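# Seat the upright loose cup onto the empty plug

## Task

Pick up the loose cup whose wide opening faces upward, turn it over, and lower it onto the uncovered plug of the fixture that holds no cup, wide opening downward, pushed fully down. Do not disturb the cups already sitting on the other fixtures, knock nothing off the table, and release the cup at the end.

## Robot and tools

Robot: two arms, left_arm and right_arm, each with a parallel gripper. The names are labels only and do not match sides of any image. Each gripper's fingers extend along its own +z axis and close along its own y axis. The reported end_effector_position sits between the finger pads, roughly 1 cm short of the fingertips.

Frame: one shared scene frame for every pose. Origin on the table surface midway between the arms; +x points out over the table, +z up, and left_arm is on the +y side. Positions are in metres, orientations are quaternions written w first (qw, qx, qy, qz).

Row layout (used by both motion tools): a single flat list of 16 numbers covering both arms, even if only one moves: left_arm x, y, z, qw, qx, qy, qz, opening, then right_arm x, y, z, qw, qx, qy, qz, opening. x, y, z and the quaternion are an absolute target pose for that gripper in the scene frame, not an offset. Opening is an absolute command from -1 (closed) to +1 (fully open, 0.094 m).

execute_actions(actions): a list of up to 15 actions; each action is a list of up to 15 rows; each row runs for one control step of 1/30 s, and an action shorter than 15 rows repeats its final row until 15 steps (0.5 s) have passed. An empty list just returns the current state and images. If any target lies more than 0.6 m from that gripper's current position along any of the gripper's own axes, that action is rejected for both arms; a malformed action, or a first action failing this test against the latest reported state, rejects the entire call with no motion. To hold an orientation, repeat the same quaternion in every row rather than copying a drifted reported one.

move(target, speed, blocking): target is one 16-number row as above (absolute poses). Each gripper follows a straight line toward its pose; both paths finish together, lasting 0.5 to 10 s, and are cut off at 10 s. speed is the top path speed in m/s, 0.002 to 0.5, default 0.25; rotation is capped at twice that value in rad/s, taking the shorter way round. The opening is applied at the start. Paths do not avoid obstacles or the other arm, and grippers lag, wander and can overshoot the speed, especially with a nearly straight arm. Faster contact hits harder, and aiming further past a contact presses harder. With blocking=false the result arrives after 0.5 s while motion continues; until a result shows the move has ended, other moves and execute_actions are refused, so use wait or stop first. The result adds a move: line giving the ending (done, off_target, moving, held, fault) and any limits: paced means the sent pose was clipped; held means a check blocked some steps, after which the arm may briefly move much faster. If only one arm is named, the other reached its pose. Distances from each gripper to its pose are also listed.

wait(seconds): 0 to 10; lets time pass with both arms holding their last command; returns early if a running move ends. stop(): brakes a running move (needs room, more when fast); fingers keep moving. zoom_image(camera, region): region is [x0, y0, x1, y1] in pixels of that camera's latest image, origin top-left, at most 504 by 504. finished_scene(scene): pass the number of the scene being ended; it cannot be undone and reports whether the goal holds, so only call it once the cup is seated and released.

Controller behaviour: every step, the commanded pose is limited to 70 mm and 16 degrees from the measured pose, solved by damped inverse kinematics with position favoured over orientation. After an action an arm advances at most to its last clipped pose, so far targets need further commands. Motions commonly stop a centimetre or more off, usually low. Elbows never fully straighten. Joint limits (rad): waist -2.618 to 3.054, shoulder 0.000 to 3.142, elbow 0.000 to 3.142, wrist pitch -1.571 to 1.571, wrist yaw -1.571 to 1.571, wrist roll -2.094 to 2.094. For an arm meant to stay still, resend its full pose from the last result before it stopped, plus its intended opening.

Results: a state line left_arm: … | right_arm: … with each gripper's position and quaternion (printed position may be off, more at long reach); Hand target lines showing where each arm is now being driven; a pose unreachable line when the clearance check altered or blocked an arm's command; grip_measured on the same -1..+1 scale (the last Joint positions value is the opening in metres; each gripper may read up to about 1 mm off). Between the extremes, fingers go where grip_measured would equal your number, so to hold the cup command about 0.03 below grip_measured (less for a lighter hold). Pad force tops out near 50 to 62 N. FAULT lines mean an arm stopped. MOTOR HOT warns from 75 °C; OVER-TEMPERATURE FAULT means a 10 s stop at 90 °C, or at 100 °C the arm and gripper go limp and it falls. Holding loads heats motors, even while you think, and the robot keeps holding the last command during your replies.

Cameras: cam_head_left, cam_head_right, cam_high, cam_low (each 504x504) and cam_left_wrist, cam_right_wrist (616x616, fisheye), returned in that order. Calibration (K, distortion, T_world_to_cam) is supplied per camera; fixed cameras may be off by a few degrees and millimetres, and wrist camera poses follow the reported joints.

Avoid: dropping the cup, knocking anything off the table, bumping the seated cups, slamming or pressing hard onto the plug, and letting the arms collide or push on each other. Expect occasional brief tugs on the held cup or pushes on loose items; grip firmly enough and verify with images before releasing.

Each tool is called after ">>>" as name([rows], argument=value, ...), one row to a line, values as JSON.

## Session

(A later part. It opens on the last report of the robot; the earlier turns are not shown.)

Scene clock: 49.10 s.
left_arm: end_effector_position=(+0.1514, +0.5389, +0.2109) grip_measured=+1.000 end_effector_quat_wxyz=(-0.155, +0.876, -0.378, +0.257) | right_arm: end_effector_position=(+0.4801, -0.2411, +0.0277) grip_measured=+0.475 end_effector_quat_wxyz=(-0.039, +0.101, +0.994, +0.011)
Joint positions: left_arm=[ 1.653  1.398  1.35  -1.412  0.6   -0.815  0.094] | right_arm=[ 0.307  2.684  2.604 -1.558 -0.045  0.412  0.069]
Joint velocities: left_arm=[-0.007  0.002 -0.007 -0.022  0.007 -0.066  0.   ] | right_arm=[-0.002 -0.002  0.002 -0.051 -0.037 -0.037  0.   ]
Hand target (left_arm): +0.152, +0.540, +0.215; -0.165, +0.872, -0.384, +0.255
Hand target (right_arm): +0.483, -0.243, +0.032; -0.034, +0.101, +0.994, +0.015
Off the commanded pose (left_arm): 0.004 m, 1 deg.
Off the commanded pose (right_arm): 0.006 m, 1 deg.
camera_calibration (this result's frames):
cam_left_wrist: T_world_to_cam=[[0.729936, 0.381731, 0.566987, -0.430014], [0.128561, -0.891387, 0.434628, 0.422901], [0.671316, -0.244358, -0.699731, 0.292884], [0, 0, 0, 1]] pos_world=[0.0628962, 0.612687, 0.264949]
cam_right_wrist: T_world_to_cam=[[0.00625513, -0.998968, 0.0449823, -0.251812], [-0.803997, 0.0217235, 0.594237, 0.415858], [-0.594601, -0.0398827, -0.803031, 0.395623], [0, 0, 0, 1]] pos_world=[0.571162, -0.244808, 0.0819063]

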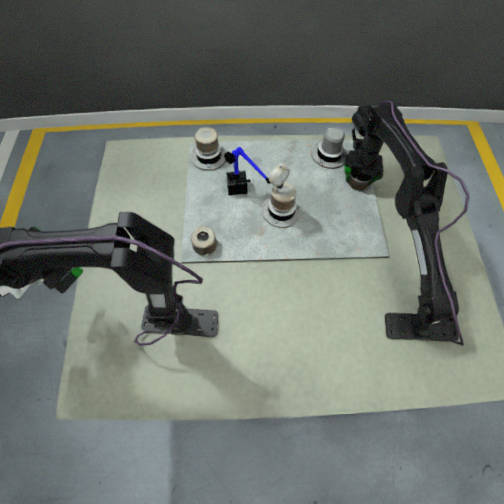

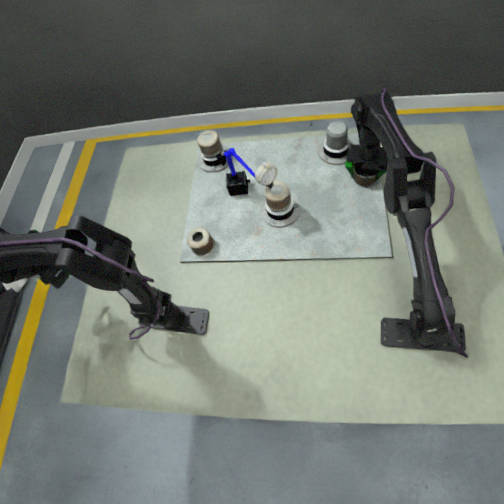

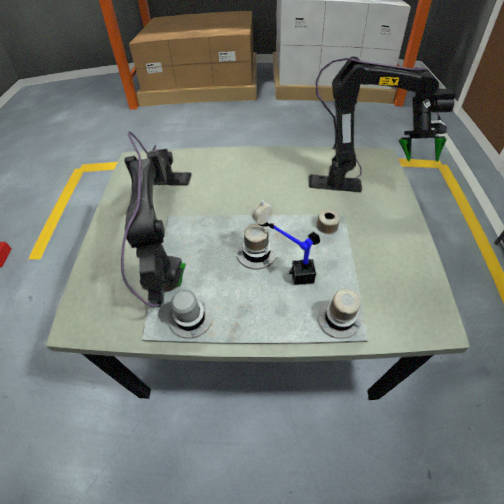

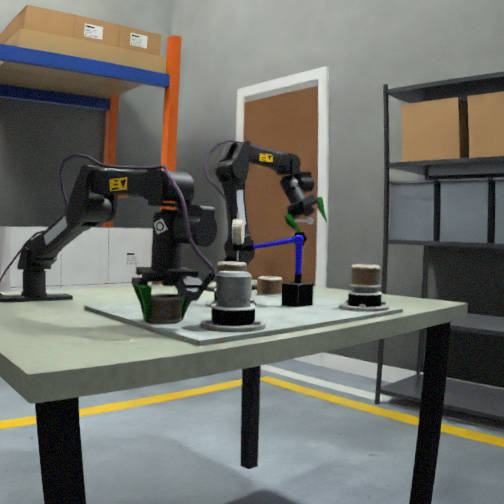

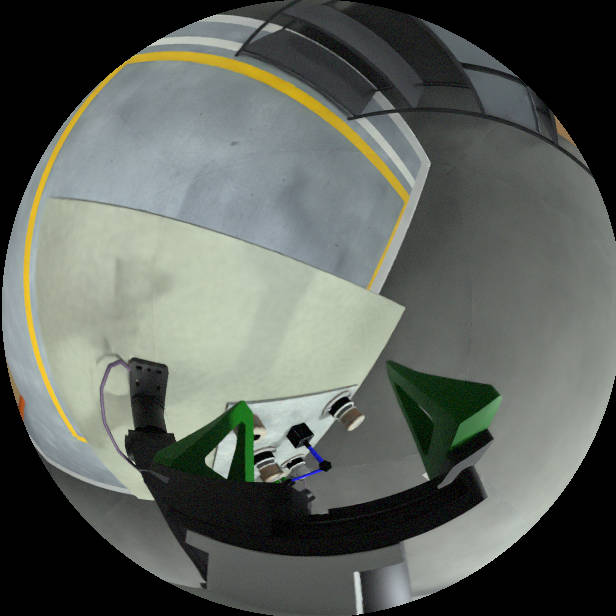

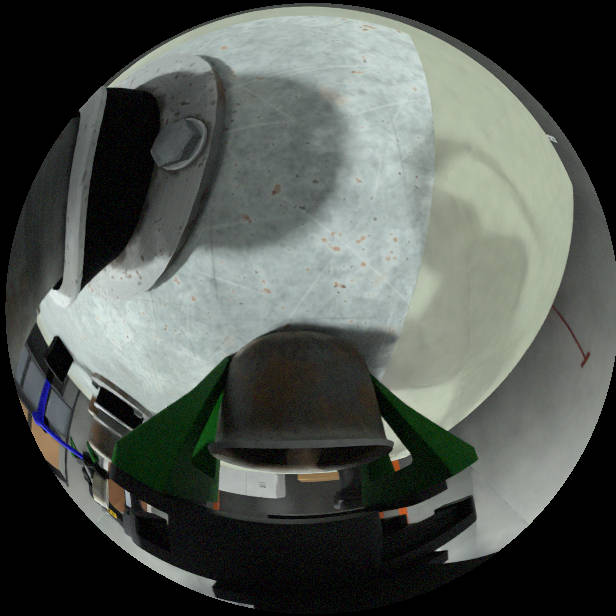

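>>> move(target=[0.152, 0.540, 0.215, -0.165, 0.872, -0.384, 0.255, 1, 0.45, -0.22, 0.12, 0.2575, -0.0964, 0.9611, 0.0258, 0.40], speed=0.3)

>>> move(target=[0.152, 0.540, 0.215, -0.165, 0.872, -0.384, 0.255, 1, 0.36, -0.17, 0.075, 0.5954, -0.1654, 0.7759, 0.1269, 0.40], speed=0.3)

Scene clock: 56.63 s.
left_arm: end_effector_position=(+0.1514, +0.5389, +0.2109) grip_measured=+1.000 end_effector_quat_wxyz=(-0.155, +0.876, -0.378, +0.257) | right_arm: end_effector_position=(+0.4429, -0.2227, +0.1052) grip_measured=+0.475 end_effector_quat_wxyz=(+0.228, -0.097, +0.969, +0.024)
Joint positions: left_arm=[ 1.653  1.398  1.35  -1.412  0.6   -0.816  0.094] | right_arm=[ 0.398  1.875  1.464 -0.7    0.042  0.091  0.069]
Joint velocities: left_arm=[-0.022 -0.002  0.012 -0.051 -0.037 -0.051  0.   ] | right_arm=[ 0.002 -0.007  0.012  0.007  0.037 -0.066  0.001]
Hand target (left_arm): +0.152, +0.540, +0.215; -0.165, +0.872, -0.384, +0.255
Hand target (right_arm): +0.449, -0.221, +0.119; +0.257, -0.101, +0.961, +0.023
Off the commanded pose (left_arm): 0.004 m, 1 deg.
Off the commanded pose (right_arm): 0.017 m, 4 deg.
move: off_target (right_arm)
camera_calibration (this result's frames):
cam_left_wrist: T_world_to_cam=[[0.7298, 0.382082, 0.566926, -0.43017], [0.128827, -0.891253, 0.434824, 0.422747], [0.671413, -0.244299, -0.699659, 0.292823], [0, 0, 0, 1]] pos_world=[0.0628716, 0.612671, 0.26493]
cam_right_wrist: T_world_to_cam=[[0.339854, -0.927589, 0.155172, -0.380121], [-0.939445, -0.327098, 0.10222, 0.373663], [-0.0440617, -0.180515, -0.982585, 0.180233], [0, 0, 0, 1]] pos_world=[0.488163, -0.197836, 0.197882]

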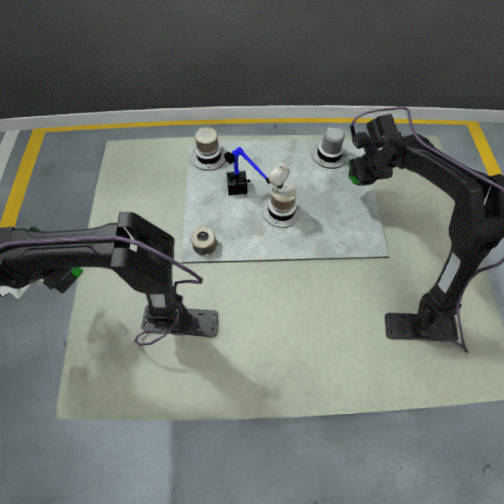

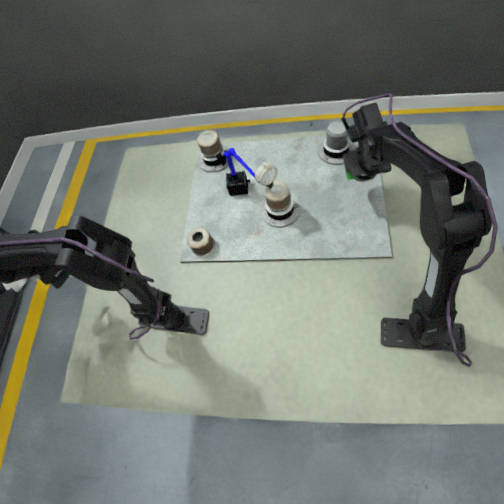

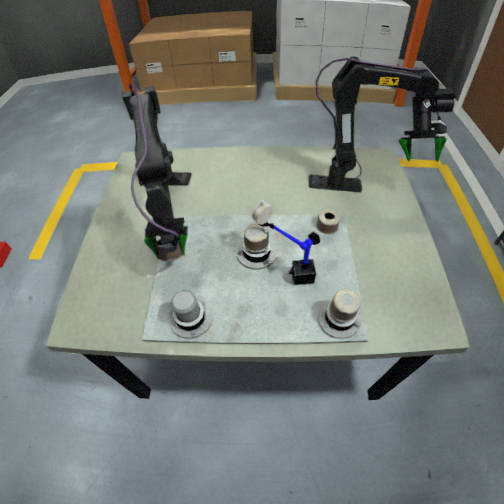

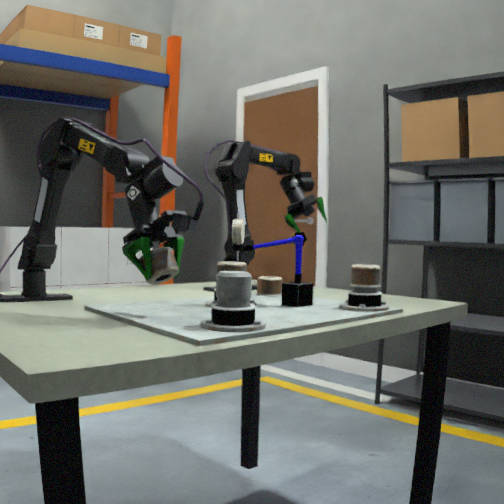

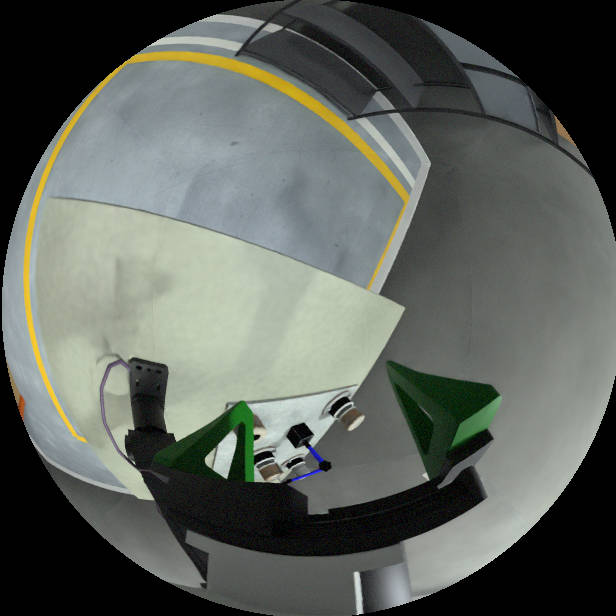

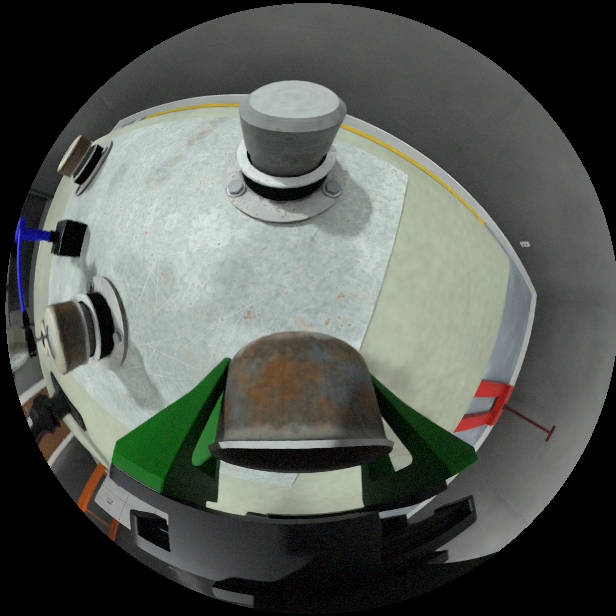

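Scene clock: 59.00 s.
left_arm: end_effector_position=(+0.1514, +0.5389, +0.2109) grip_measured=+1.000 end_effector_quat_wxyz=(-0.155, +0.876, -0.378, +0.257) | right_arm: end_effector_position=(+0.3593, -0.1726, +0.0623) grip_measured=+0.475 end_effector_quat_wxyz=(+0.573, -0.173, +0.792, +0.120)
Joint positions: left_arm=[ 1.653  1.398  1.35  -1.412  0.6   -0.816  0.094] | right_arm=[0.594 1.779 0.324 1.133 0.073 0.015 0.069]
Joint velocities: left_arm=[ 0.007 -0.007 -0.007  0.007 -0.037 -0.007  0.   ] | right_arm=[-0.002 -0.007  0.007  0.007 -0.007 -0.022 -0.   ]
Hand target (left_arm): +0.152, +0.540, +0.215; -0.165, +0.872, -0.384, +0.255
Hand target (right_arm): +0.359, -0.171, +0.074; +0.595, -0.171, +0.776, +0.122
Off the commanded pose (left_arm): 0.004 m, 1 deg.
Off the commanded pose (right_arm): 0.013 m, 3 deg.
move: off_target (right_arm)
camera_calibration (this result's frames):
cam_left_wrist: T_world_to_cam=[[0.729528, 0.382784, 0.566804, -0.430481], [0.129359, -0.890984, 0.435217, 0.422438], [0.671607, -0.244182, -0.699514, 0.2927], [0, 0, 0, 1]] pos_world=[0.0628223, 0.612639, 0.264893]
cam_right_wrist: T_world_to_cam=[[0.393858, -0.891414, 0.224182, -0.316112], [-0.642596, -0.441423, -0.626271, 0.234852], [0.657226, 0.102603, -0.746677, -0.0743998], [0, 0, 0, 1]] pos_world=[0.324316, -0.170484, 0.162395]

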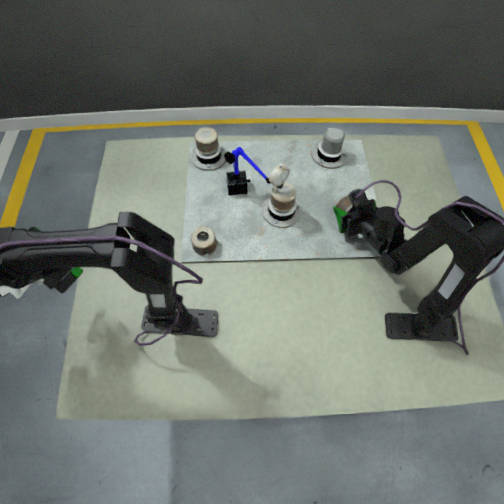

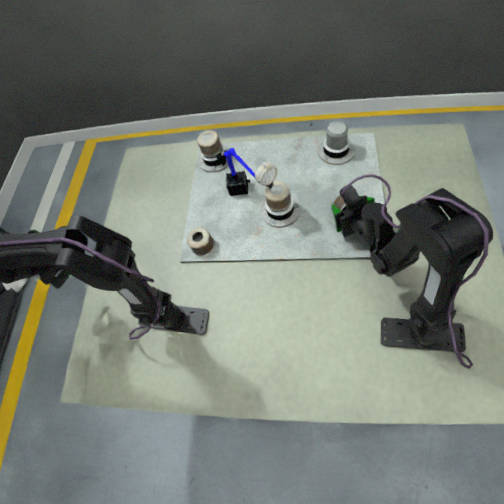

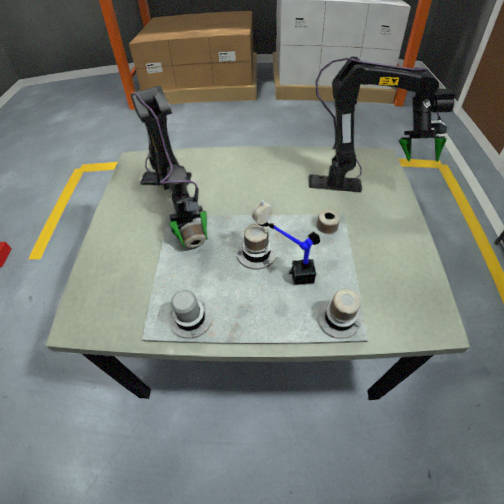

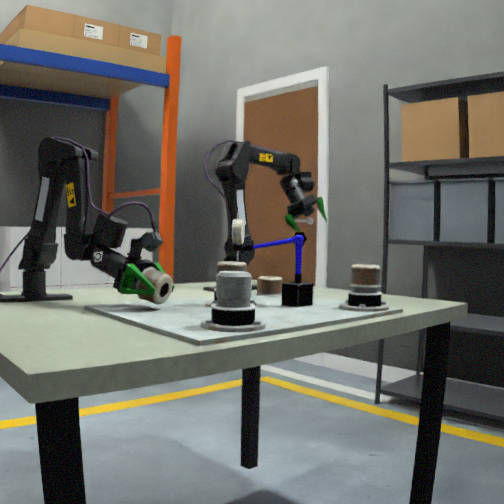

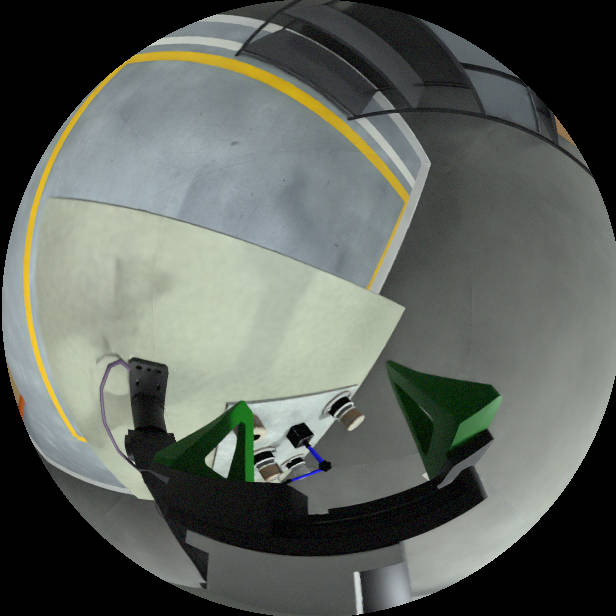

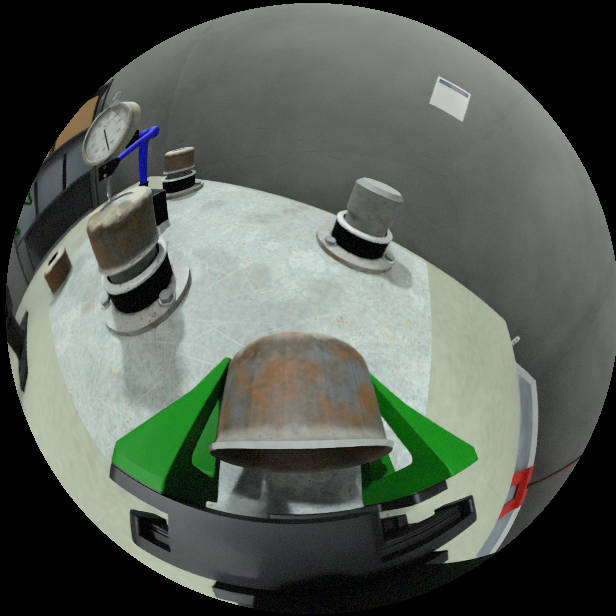

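>>> move(target=[0.152, 0.540, 0.215, -0.165, 0.872, -0.384, 0.255, 1, 0.36, -0.17, 0.056, 0.6670, -0.1525, 0.7153, 0.1422, 0.40], speed=0.15)

Scene clock: 61.03 s.
left_arm: end_effector_position=(+0.1514, +0.5389, +0.2109) grip_measured=+1.000 end_effector_quat_wxyz=(-0.155, +0.876, -0.377, +0.257) | right_arm: end_effector_position=(+0.3659, -0.1686, +0.0501) grip_measured=+0.475 end_effector_quat_wxyz=(+0.615, -0.162, +0.760, +0.129)
Joint positions: left_arm=[ 1.653  1.398  1.35  -1.412  0.6   -0.817  0.094] | right_arm=[0.6   2.046 0.324 1.511 0.084 0.015 0.069]
Joint velocities: left_arm=[ 0.002  0.017 -0.012  0.007 -0.037 -0.051  0.   ] | right_arm=[-0.007 -0.007 -0.032 -0.007  0.051 -0.022  0.001]
Hand target (left_arm): +0.152, +0.540, +0.215; -0.165, +0.872, -0.384, +0.255
Hand target (right_arm): +0.361, -0.170, +0.056; +0.627, -0.159, +0.752, +0.131
Off the commanded pose (left_arm): 0.004 m, 2 deg.
Off the commanded pose (right_arm): 0.008 m, 8 deg.
joint sent to its limit (right arm) — the command would take joint 4 (wrist pitch) past its upper limit, so that joint was sent only as far as its limit.
move: off_target (right_arm)
camera_calibration (this result's frames):
cam_left_wrist: T_world_to_cam=[[0.729391, 0.383135, 0.566742, -0.430636], [0.129625, -0.890849, 0.435414, 0.422284], [0.671704, -0.244123, -0.699441, 0.292638], [0, 0, 0, 1]] pos_world=[0.0627976, 0.612623, 0.264874]
cam_right_wrist: T_world_to_cam=[[0.367598, -0.904324, 0.216955, -0.304599], [-0.579614, -0.405221, -0.706996, 0.22031], [0.727268, 0.13414, -0.673117, -0.112285], [0, 0, 0, 1]] pos_world=[0.321326, -0.17112, 0.146262]

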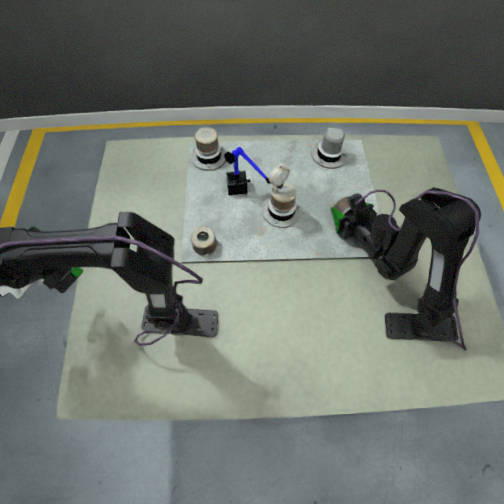

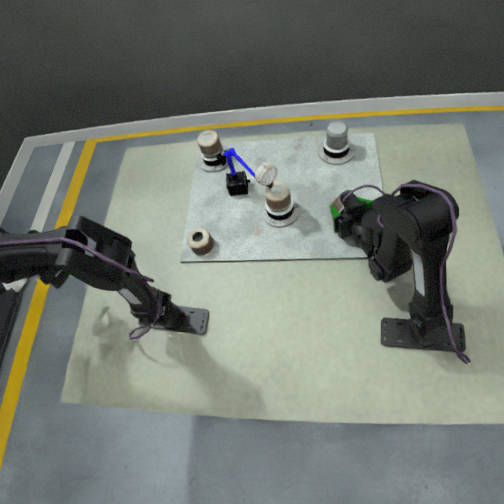

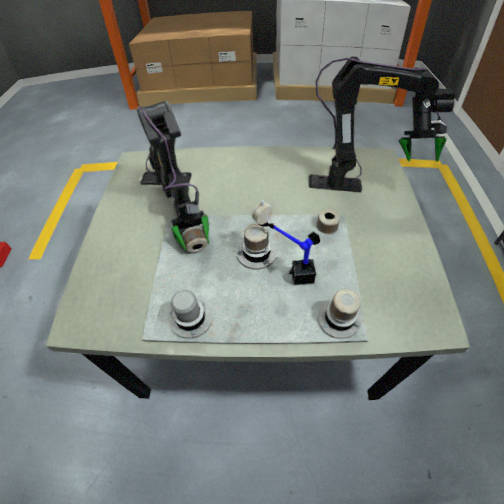

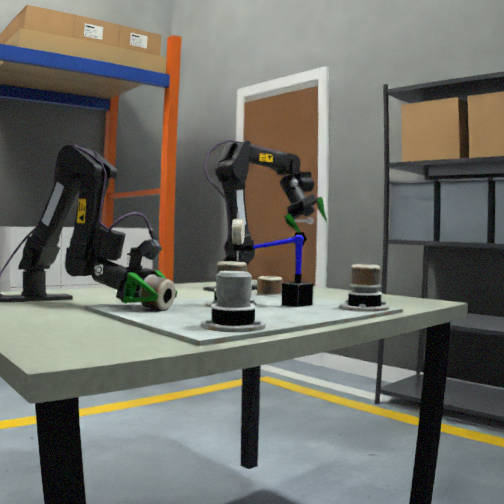

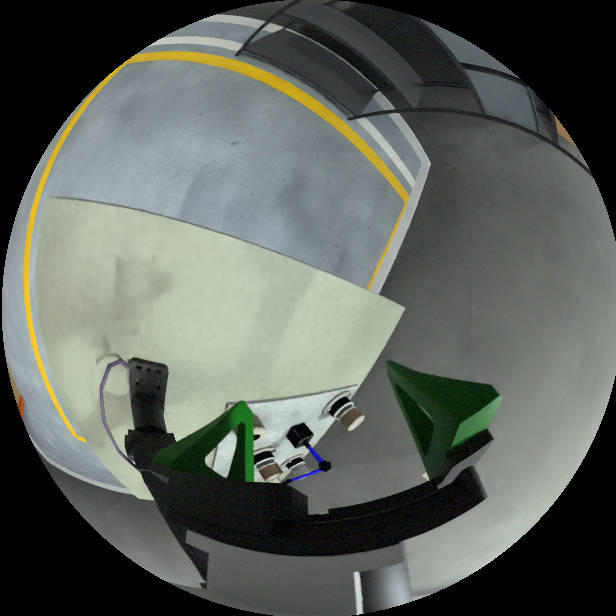

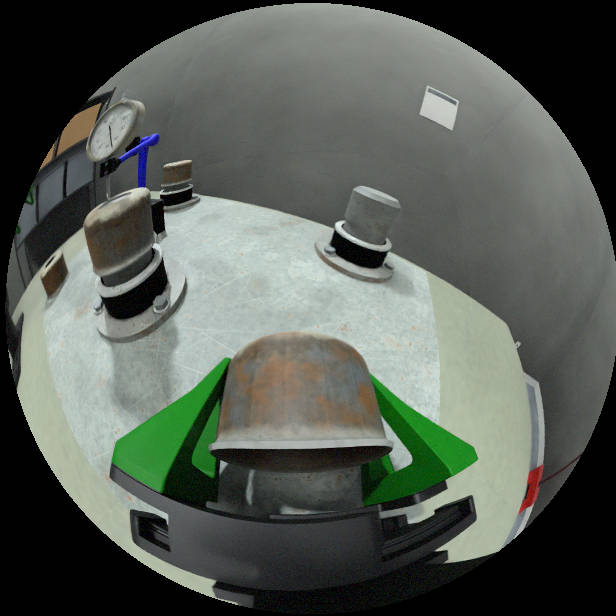

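>>> zoom_image(camera="cam_low", region=[70, 230, 230, 330])

Region (70, 230, 230, 330) of cam_low's 504x504 image, scaled by 3.150, with more detail than that image has; it fills the top 315 rows of this view, and the rest is white.

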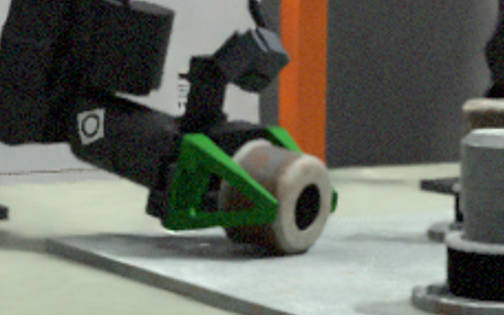

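>>> execute_actions([
  [[0.152, 0.540, 0.215, -0.165, 0.872, -0.384, 0.255, 1, 0.361, -0.170, 0.052, 0.627, -0.159, 0.752, 0.131, 0.40]],
  [[0.152, 0.540, 0.215, -0.165, 0.872, -0.384, 0.255, 1, 0.361, -0.170, 0.052, 0.627, -0.159, 0.752, 0.131, 0.68]],
  [[0.152, 0.540, 0.215, -0.165, 0.872, -0.384, 0.255, 1, 0.361, -0.170, 0.052, 0.627, -0.159, 0.752, 0.131, 0.68]],
])

Scene clock: 63.83 s.
left_arm: end_effector_position=(+0.1514, +0.5389, +0.2109) grip_measured=+1.000 end_effector_quat_wxyz=(-0.155, +0.876, -0.377, +0.257) | right_arm: end_effector_position=(+0.3672, -0.1680, +0.0569) grip_measured=+0.677 end_effector_quat_wxyz=(+0.628, -0.159, +0.750, +0.133)
Joint positions: left_arm=[ 1.653  1.398  1.35  -1.412  0.6   -0.817  0.094] | right_arm=[0.6   2.057 0.324 1.557 0.085 0.015 0.079]
Joint velocities: left_arm=[-0.017 -0.022 -0.012 -0.022 -0.022  0.022  0.   ] | right_arm=[ 0.002 -0.007 -0.017  0.022  0.037 -0.051 -0.   ]
Hand target (left_arm): +0.152, +0.540, +0.215; -0.165, +0.872, -0.384, +0.255
Hand target (right_arm): +0.361, -0.170, +0.052; +0.623, -0.159, +0.755, +0.130
Off the commanded pose (left_arm): 0.004 m, 2 deg.
Off the commanded pose (right_arm): 0.008 m, 0 deg.
joint sent to its limit (right arm) — the command would take joint 4 (wrist pitch) past its upper limit, so that joint was sent only as far as its limit.
camera_calibration (this result's frames):
cam_left_wrist: T_world_to_cam=[[0.729391, 0.383135, 0.566742, -0.430636], [0.129625, -0.890849, 0.435414, 0.422284], [0.671704, -0.244123, -0.699441, 0.292638], [0, 0, 0, 1]] pos_world=[0.0627976, 0.612623, 0.264874]
cam_right_wrist: T_world_to_cam=[[0.360715, -0.908047, 0.212919, -0.303843], [-0.557875, -0.39301, -0.730971, 0.221579], [0.747436, 0.14489, -0.648341, -0.115754], [0, 0, 0, 1]] pos_world=[0.319733, -0.172049, 0.151614]

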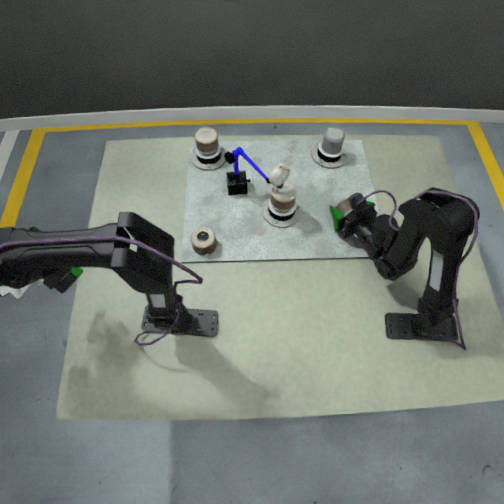

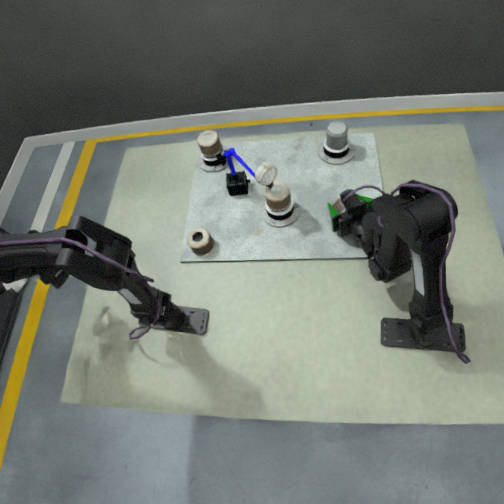

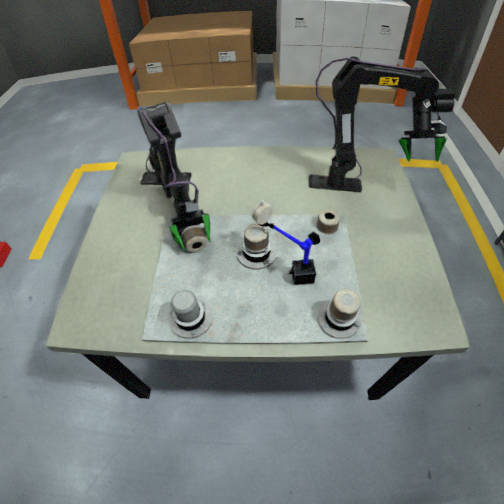

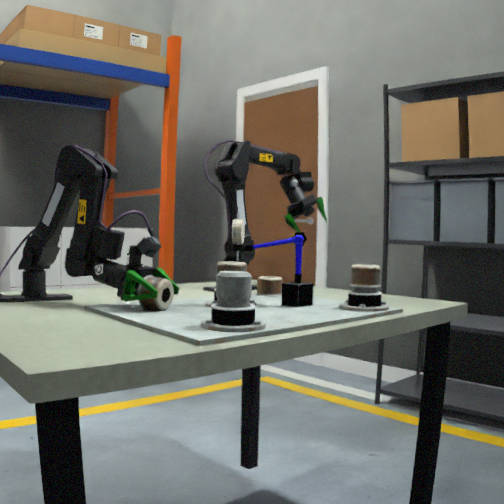

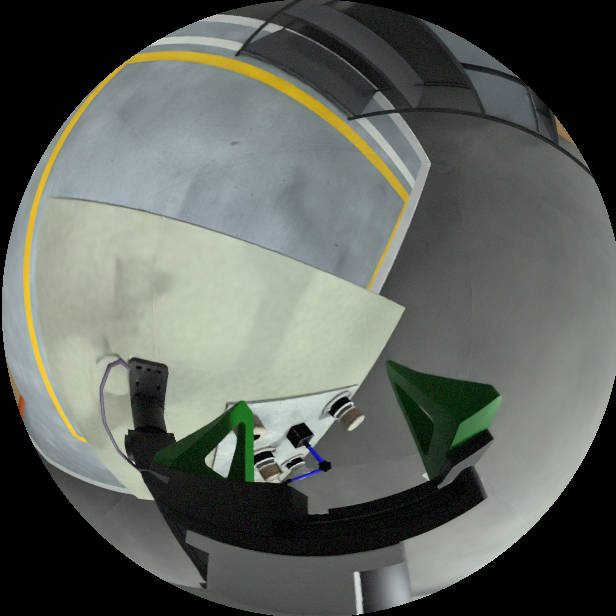

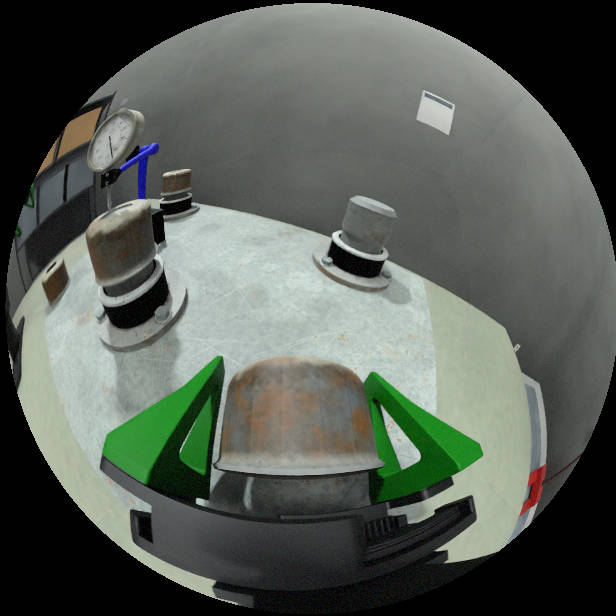

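>>> move(target=[0.152, 0.540, 0.215, -0.165, 0.872, -0.384, 0.255, 1, 0.364, -0.170, 0.050, -0.1530, -0.2059, 0.9660, -0.0326, 0.68], speed=0.35)

Scene clock: 68.97 s.
left_arm: end_effector_position=(+0.1514, +0.5389, +0.2109) grip_measured=+1.000 end_effector_quat_wxyz=(-0.155, +0.876, -0.377, +0.257) | right_arm: end_effector_position=(+0.3564, -0.1725, +0.0409) grip_measured=+0.677 end_effector_quat_wxyz=(-0.146, -0.203, +0.968, -0.025)
Joint positions: left_arm=[ 1.653  1.398  1.35  -1.412  0.6   -0.817  0.094] | right_arm=[ 0.555  2.411  2.106 -1.562 -0.024  0.042  0.079]
Joint velocities: left_arm=[ 0.007 -0.046  0.002  0.037  0.007 -0.007  0.   ] | right_arm=[ 0.002  0.002 -0.012 -0.037 -0.051 -0.007 -0.   ]
Hand target (left_arm): +0.152, +0.540, +0.215; -0.165, +0.872, -0.384, +0.255
Hand target (right_arm): +0.363, -0.171, +0.051; -0.133, -0.202, +0.970, -0.014
Off the commanded pose (left_arm): 0.004 m, 2 deg.
Off the commanded pose (right_arm): 0.012 m, 1 deg.
joint sent to its limit (right arm) — the command would take joint 4 (wrist pitch) past its lower limit, so that joint was sent only as far as its limit.
move: off_target (right_arm)
camera_calibration (this result's frames):
cam_left_wrist: T_world_to_cam=[[0.729255, 0.383485, 0.56668, -0.430792], [0.129891, -0.890714, 0.435611, 0.42213], [0.671801, -0.244064, -0.699369, 0.292576], [0, 0, 0, 1]] pos_world=[0.062773, 0.612607, 0.264856]
cam_right_wrist: T_world_to_cam=[[0.588019, -0.808844, 0.00246503, -0.35586], [-0.535004, -0.386651, 0.75118, 0.134395], [-0.606634, -0.443027, -0.660093, 0.264293], [0, 0, 0, 1]] pos_world=[0.441483, -0.118782, 0.0743801]

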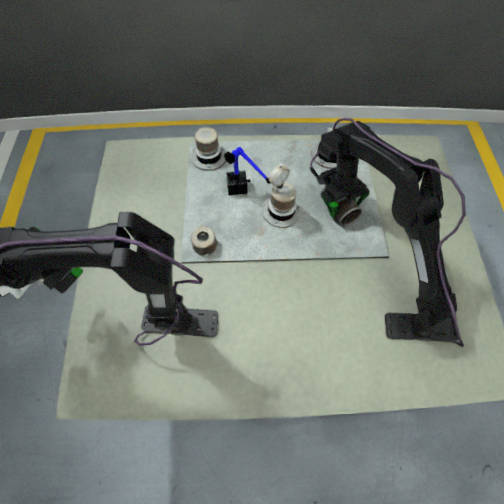

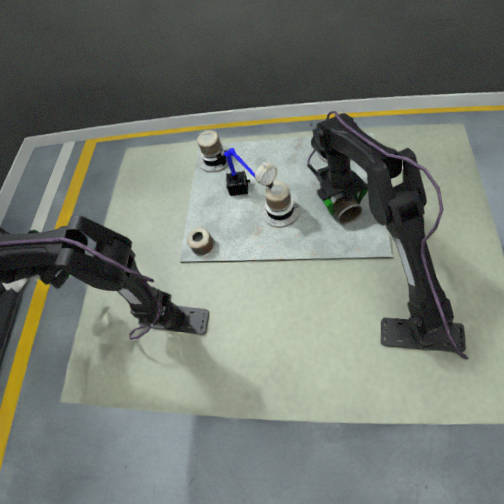

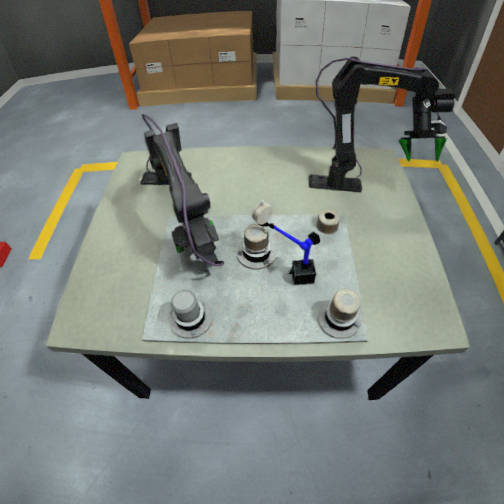

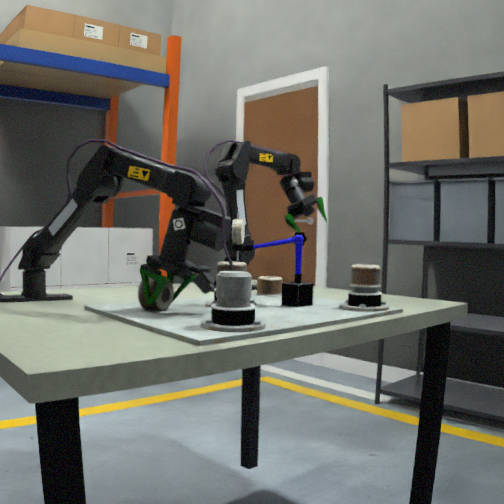

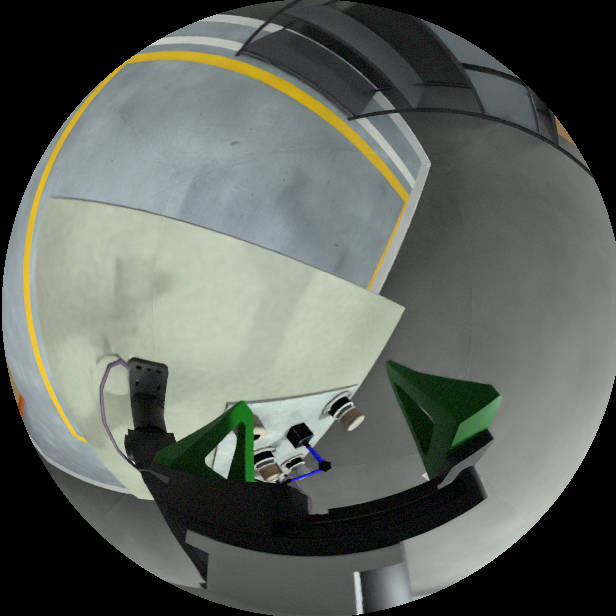

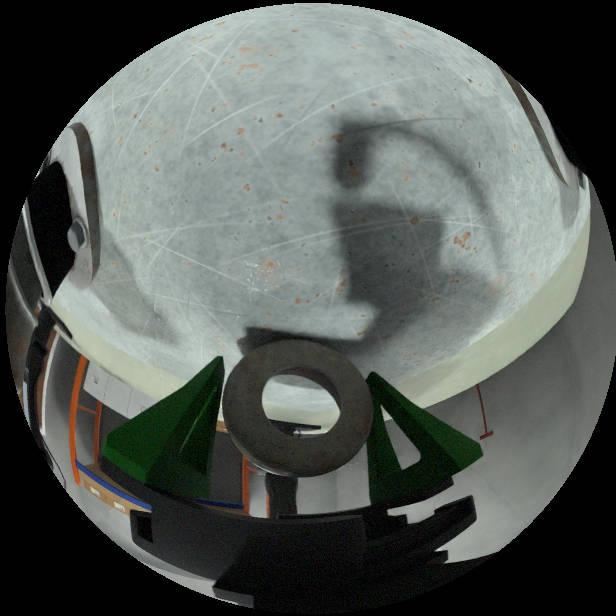

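>>> zoom_image(camera="cam_low", region=[90, 230, 250, 330])

>>> zoom_image(camera="cam_head_left", region=[290, 150, 410, 250])

Region (90, 230, 250, 330) of cam_low's 504x504 image, scaled by 3.150, with more detail than that image has; it fills the top 315 rows of this view, and the rest is white.

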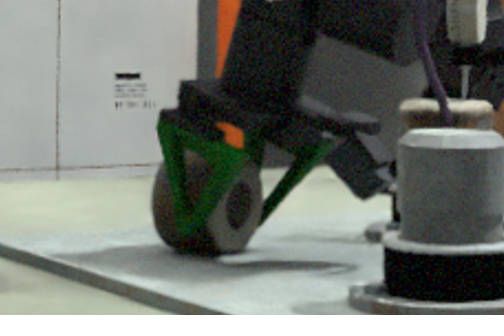

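Region (290, 150, 410, 250) of cam_head_left's 504x504 image, scaled by 4.200, with more detail than that image has.

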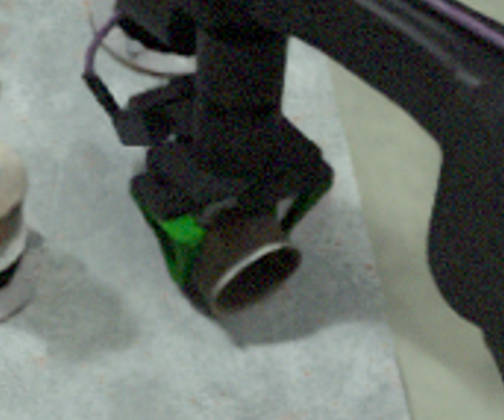

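>>> execute_actions([
  [[0.152, 0.540, 0.215, -0.165, 0.872, -0.384, 0.255, 1, 0.363, -0.171, 0.051, -0.133, -0.202, 0.970, -0.014, 0.38]],
  [[0.152, 0.540, 0.215, -0.165, 0.872, -0.384, 0.255, 1, 0.363, -0.171, 0.051, -0.133, -0.202, 0.970, -0.014, 0.38]],
])

Scene clock: 71.20 s.
left_arm: end_effector_position=(+0.1514, +0.5389, +0.2109) grip_measured=+1.000 end_effector_quat_wxyz=(-0.155, +0.876, -0.377, +0.257) | right_arm: end_effector_position=(+0.3561, -0.1724, +0.0410) grip_measured=+0.476 end_effector_quat_wxyz=(-0.146, -0.203, +0.968, -0.025)
Joint positions: left_arm=[ 1.653  1.398  1.35  -1.412  0.6   -0.817  0.094] | right_arm=[ 0.555  2.411  2.106 -1.563 -0.024  0.041  0.069]
Joint velocities: left_arm=[ 0.012  0.007 -0.002  0.022  0.007 -0.007  0.   ] | right_arm=[-0.002 -0.002  0.002  0.007  0.051 -0.022  0.   ]
Hand target (left_arm): +0.152, +0.540, +0.215; -0.165, +0.872, -0.384, +0.255
Hand target (right_arm): +0.363, -0.171, +0.051; -0.132, -0.202, +0.970, -0.014
Off the commanded pose (left_arm): 0.004 m, 2 deg.
Off the commanded pose (right_arm): 0.012 m, 2 deg.
camera_calibration (this result's frames):
cam_left_wrist: T_world_to_cam=[[0.729255, 0.383485, 0.56668, -0.430792], [0.129891, -0.890714, 0.435611, 0.42213], [0.671801, -0.244064, -0.699369, 0.292576], [0, 0, 0, 1]] pos_world=[0.062773, 0.612607, 0.264856]
cam_right_wrist: T_world_to_cam=[[0.588726, -0.808332, 0.00122641, -0.355793], [-0.53356, -0.387463, 0.751789, 0.13349], [-0.60722, -0.443252, -0.659403, 0.264309], [0, 0, 0, 1]] pos_world=[0.441183, -0.118721, 0.074366]

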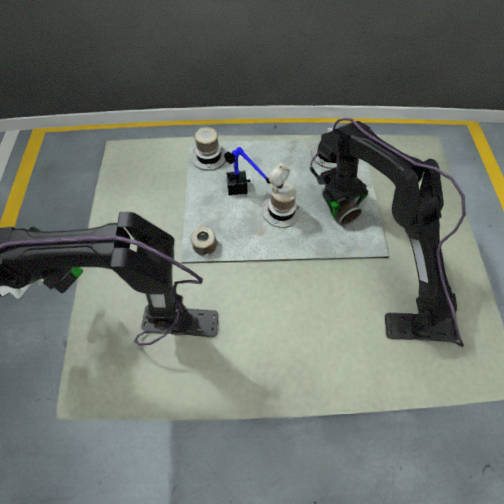

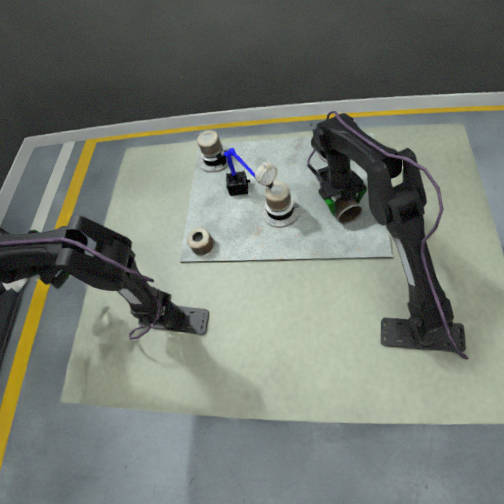

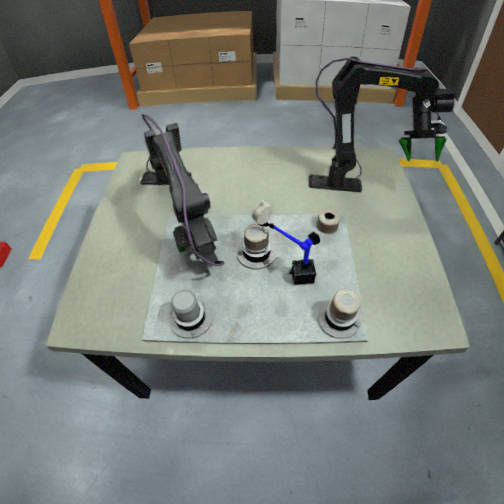

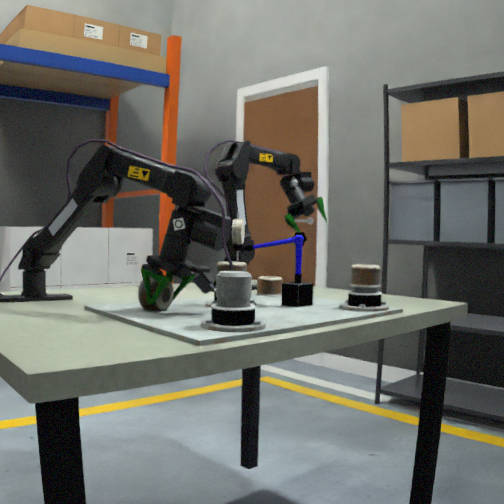

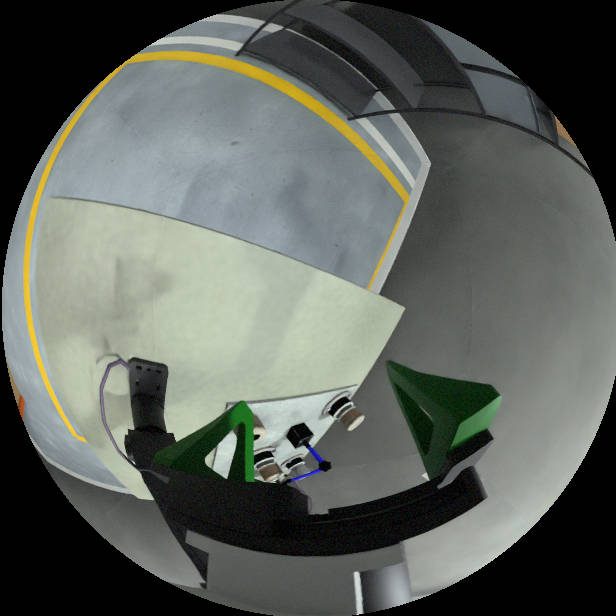

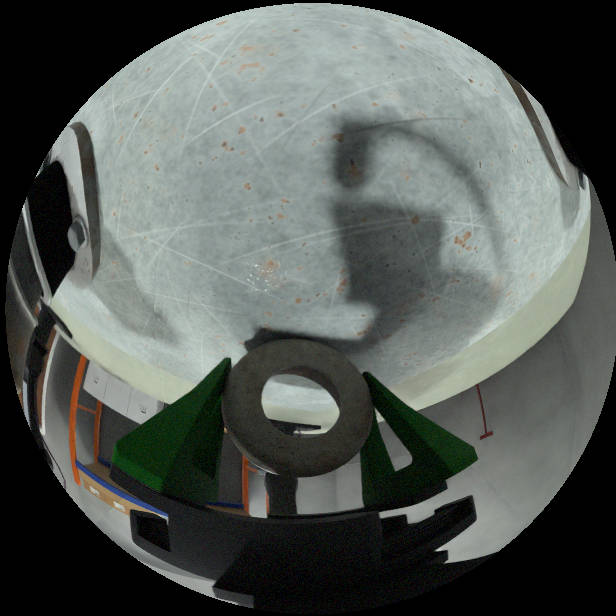

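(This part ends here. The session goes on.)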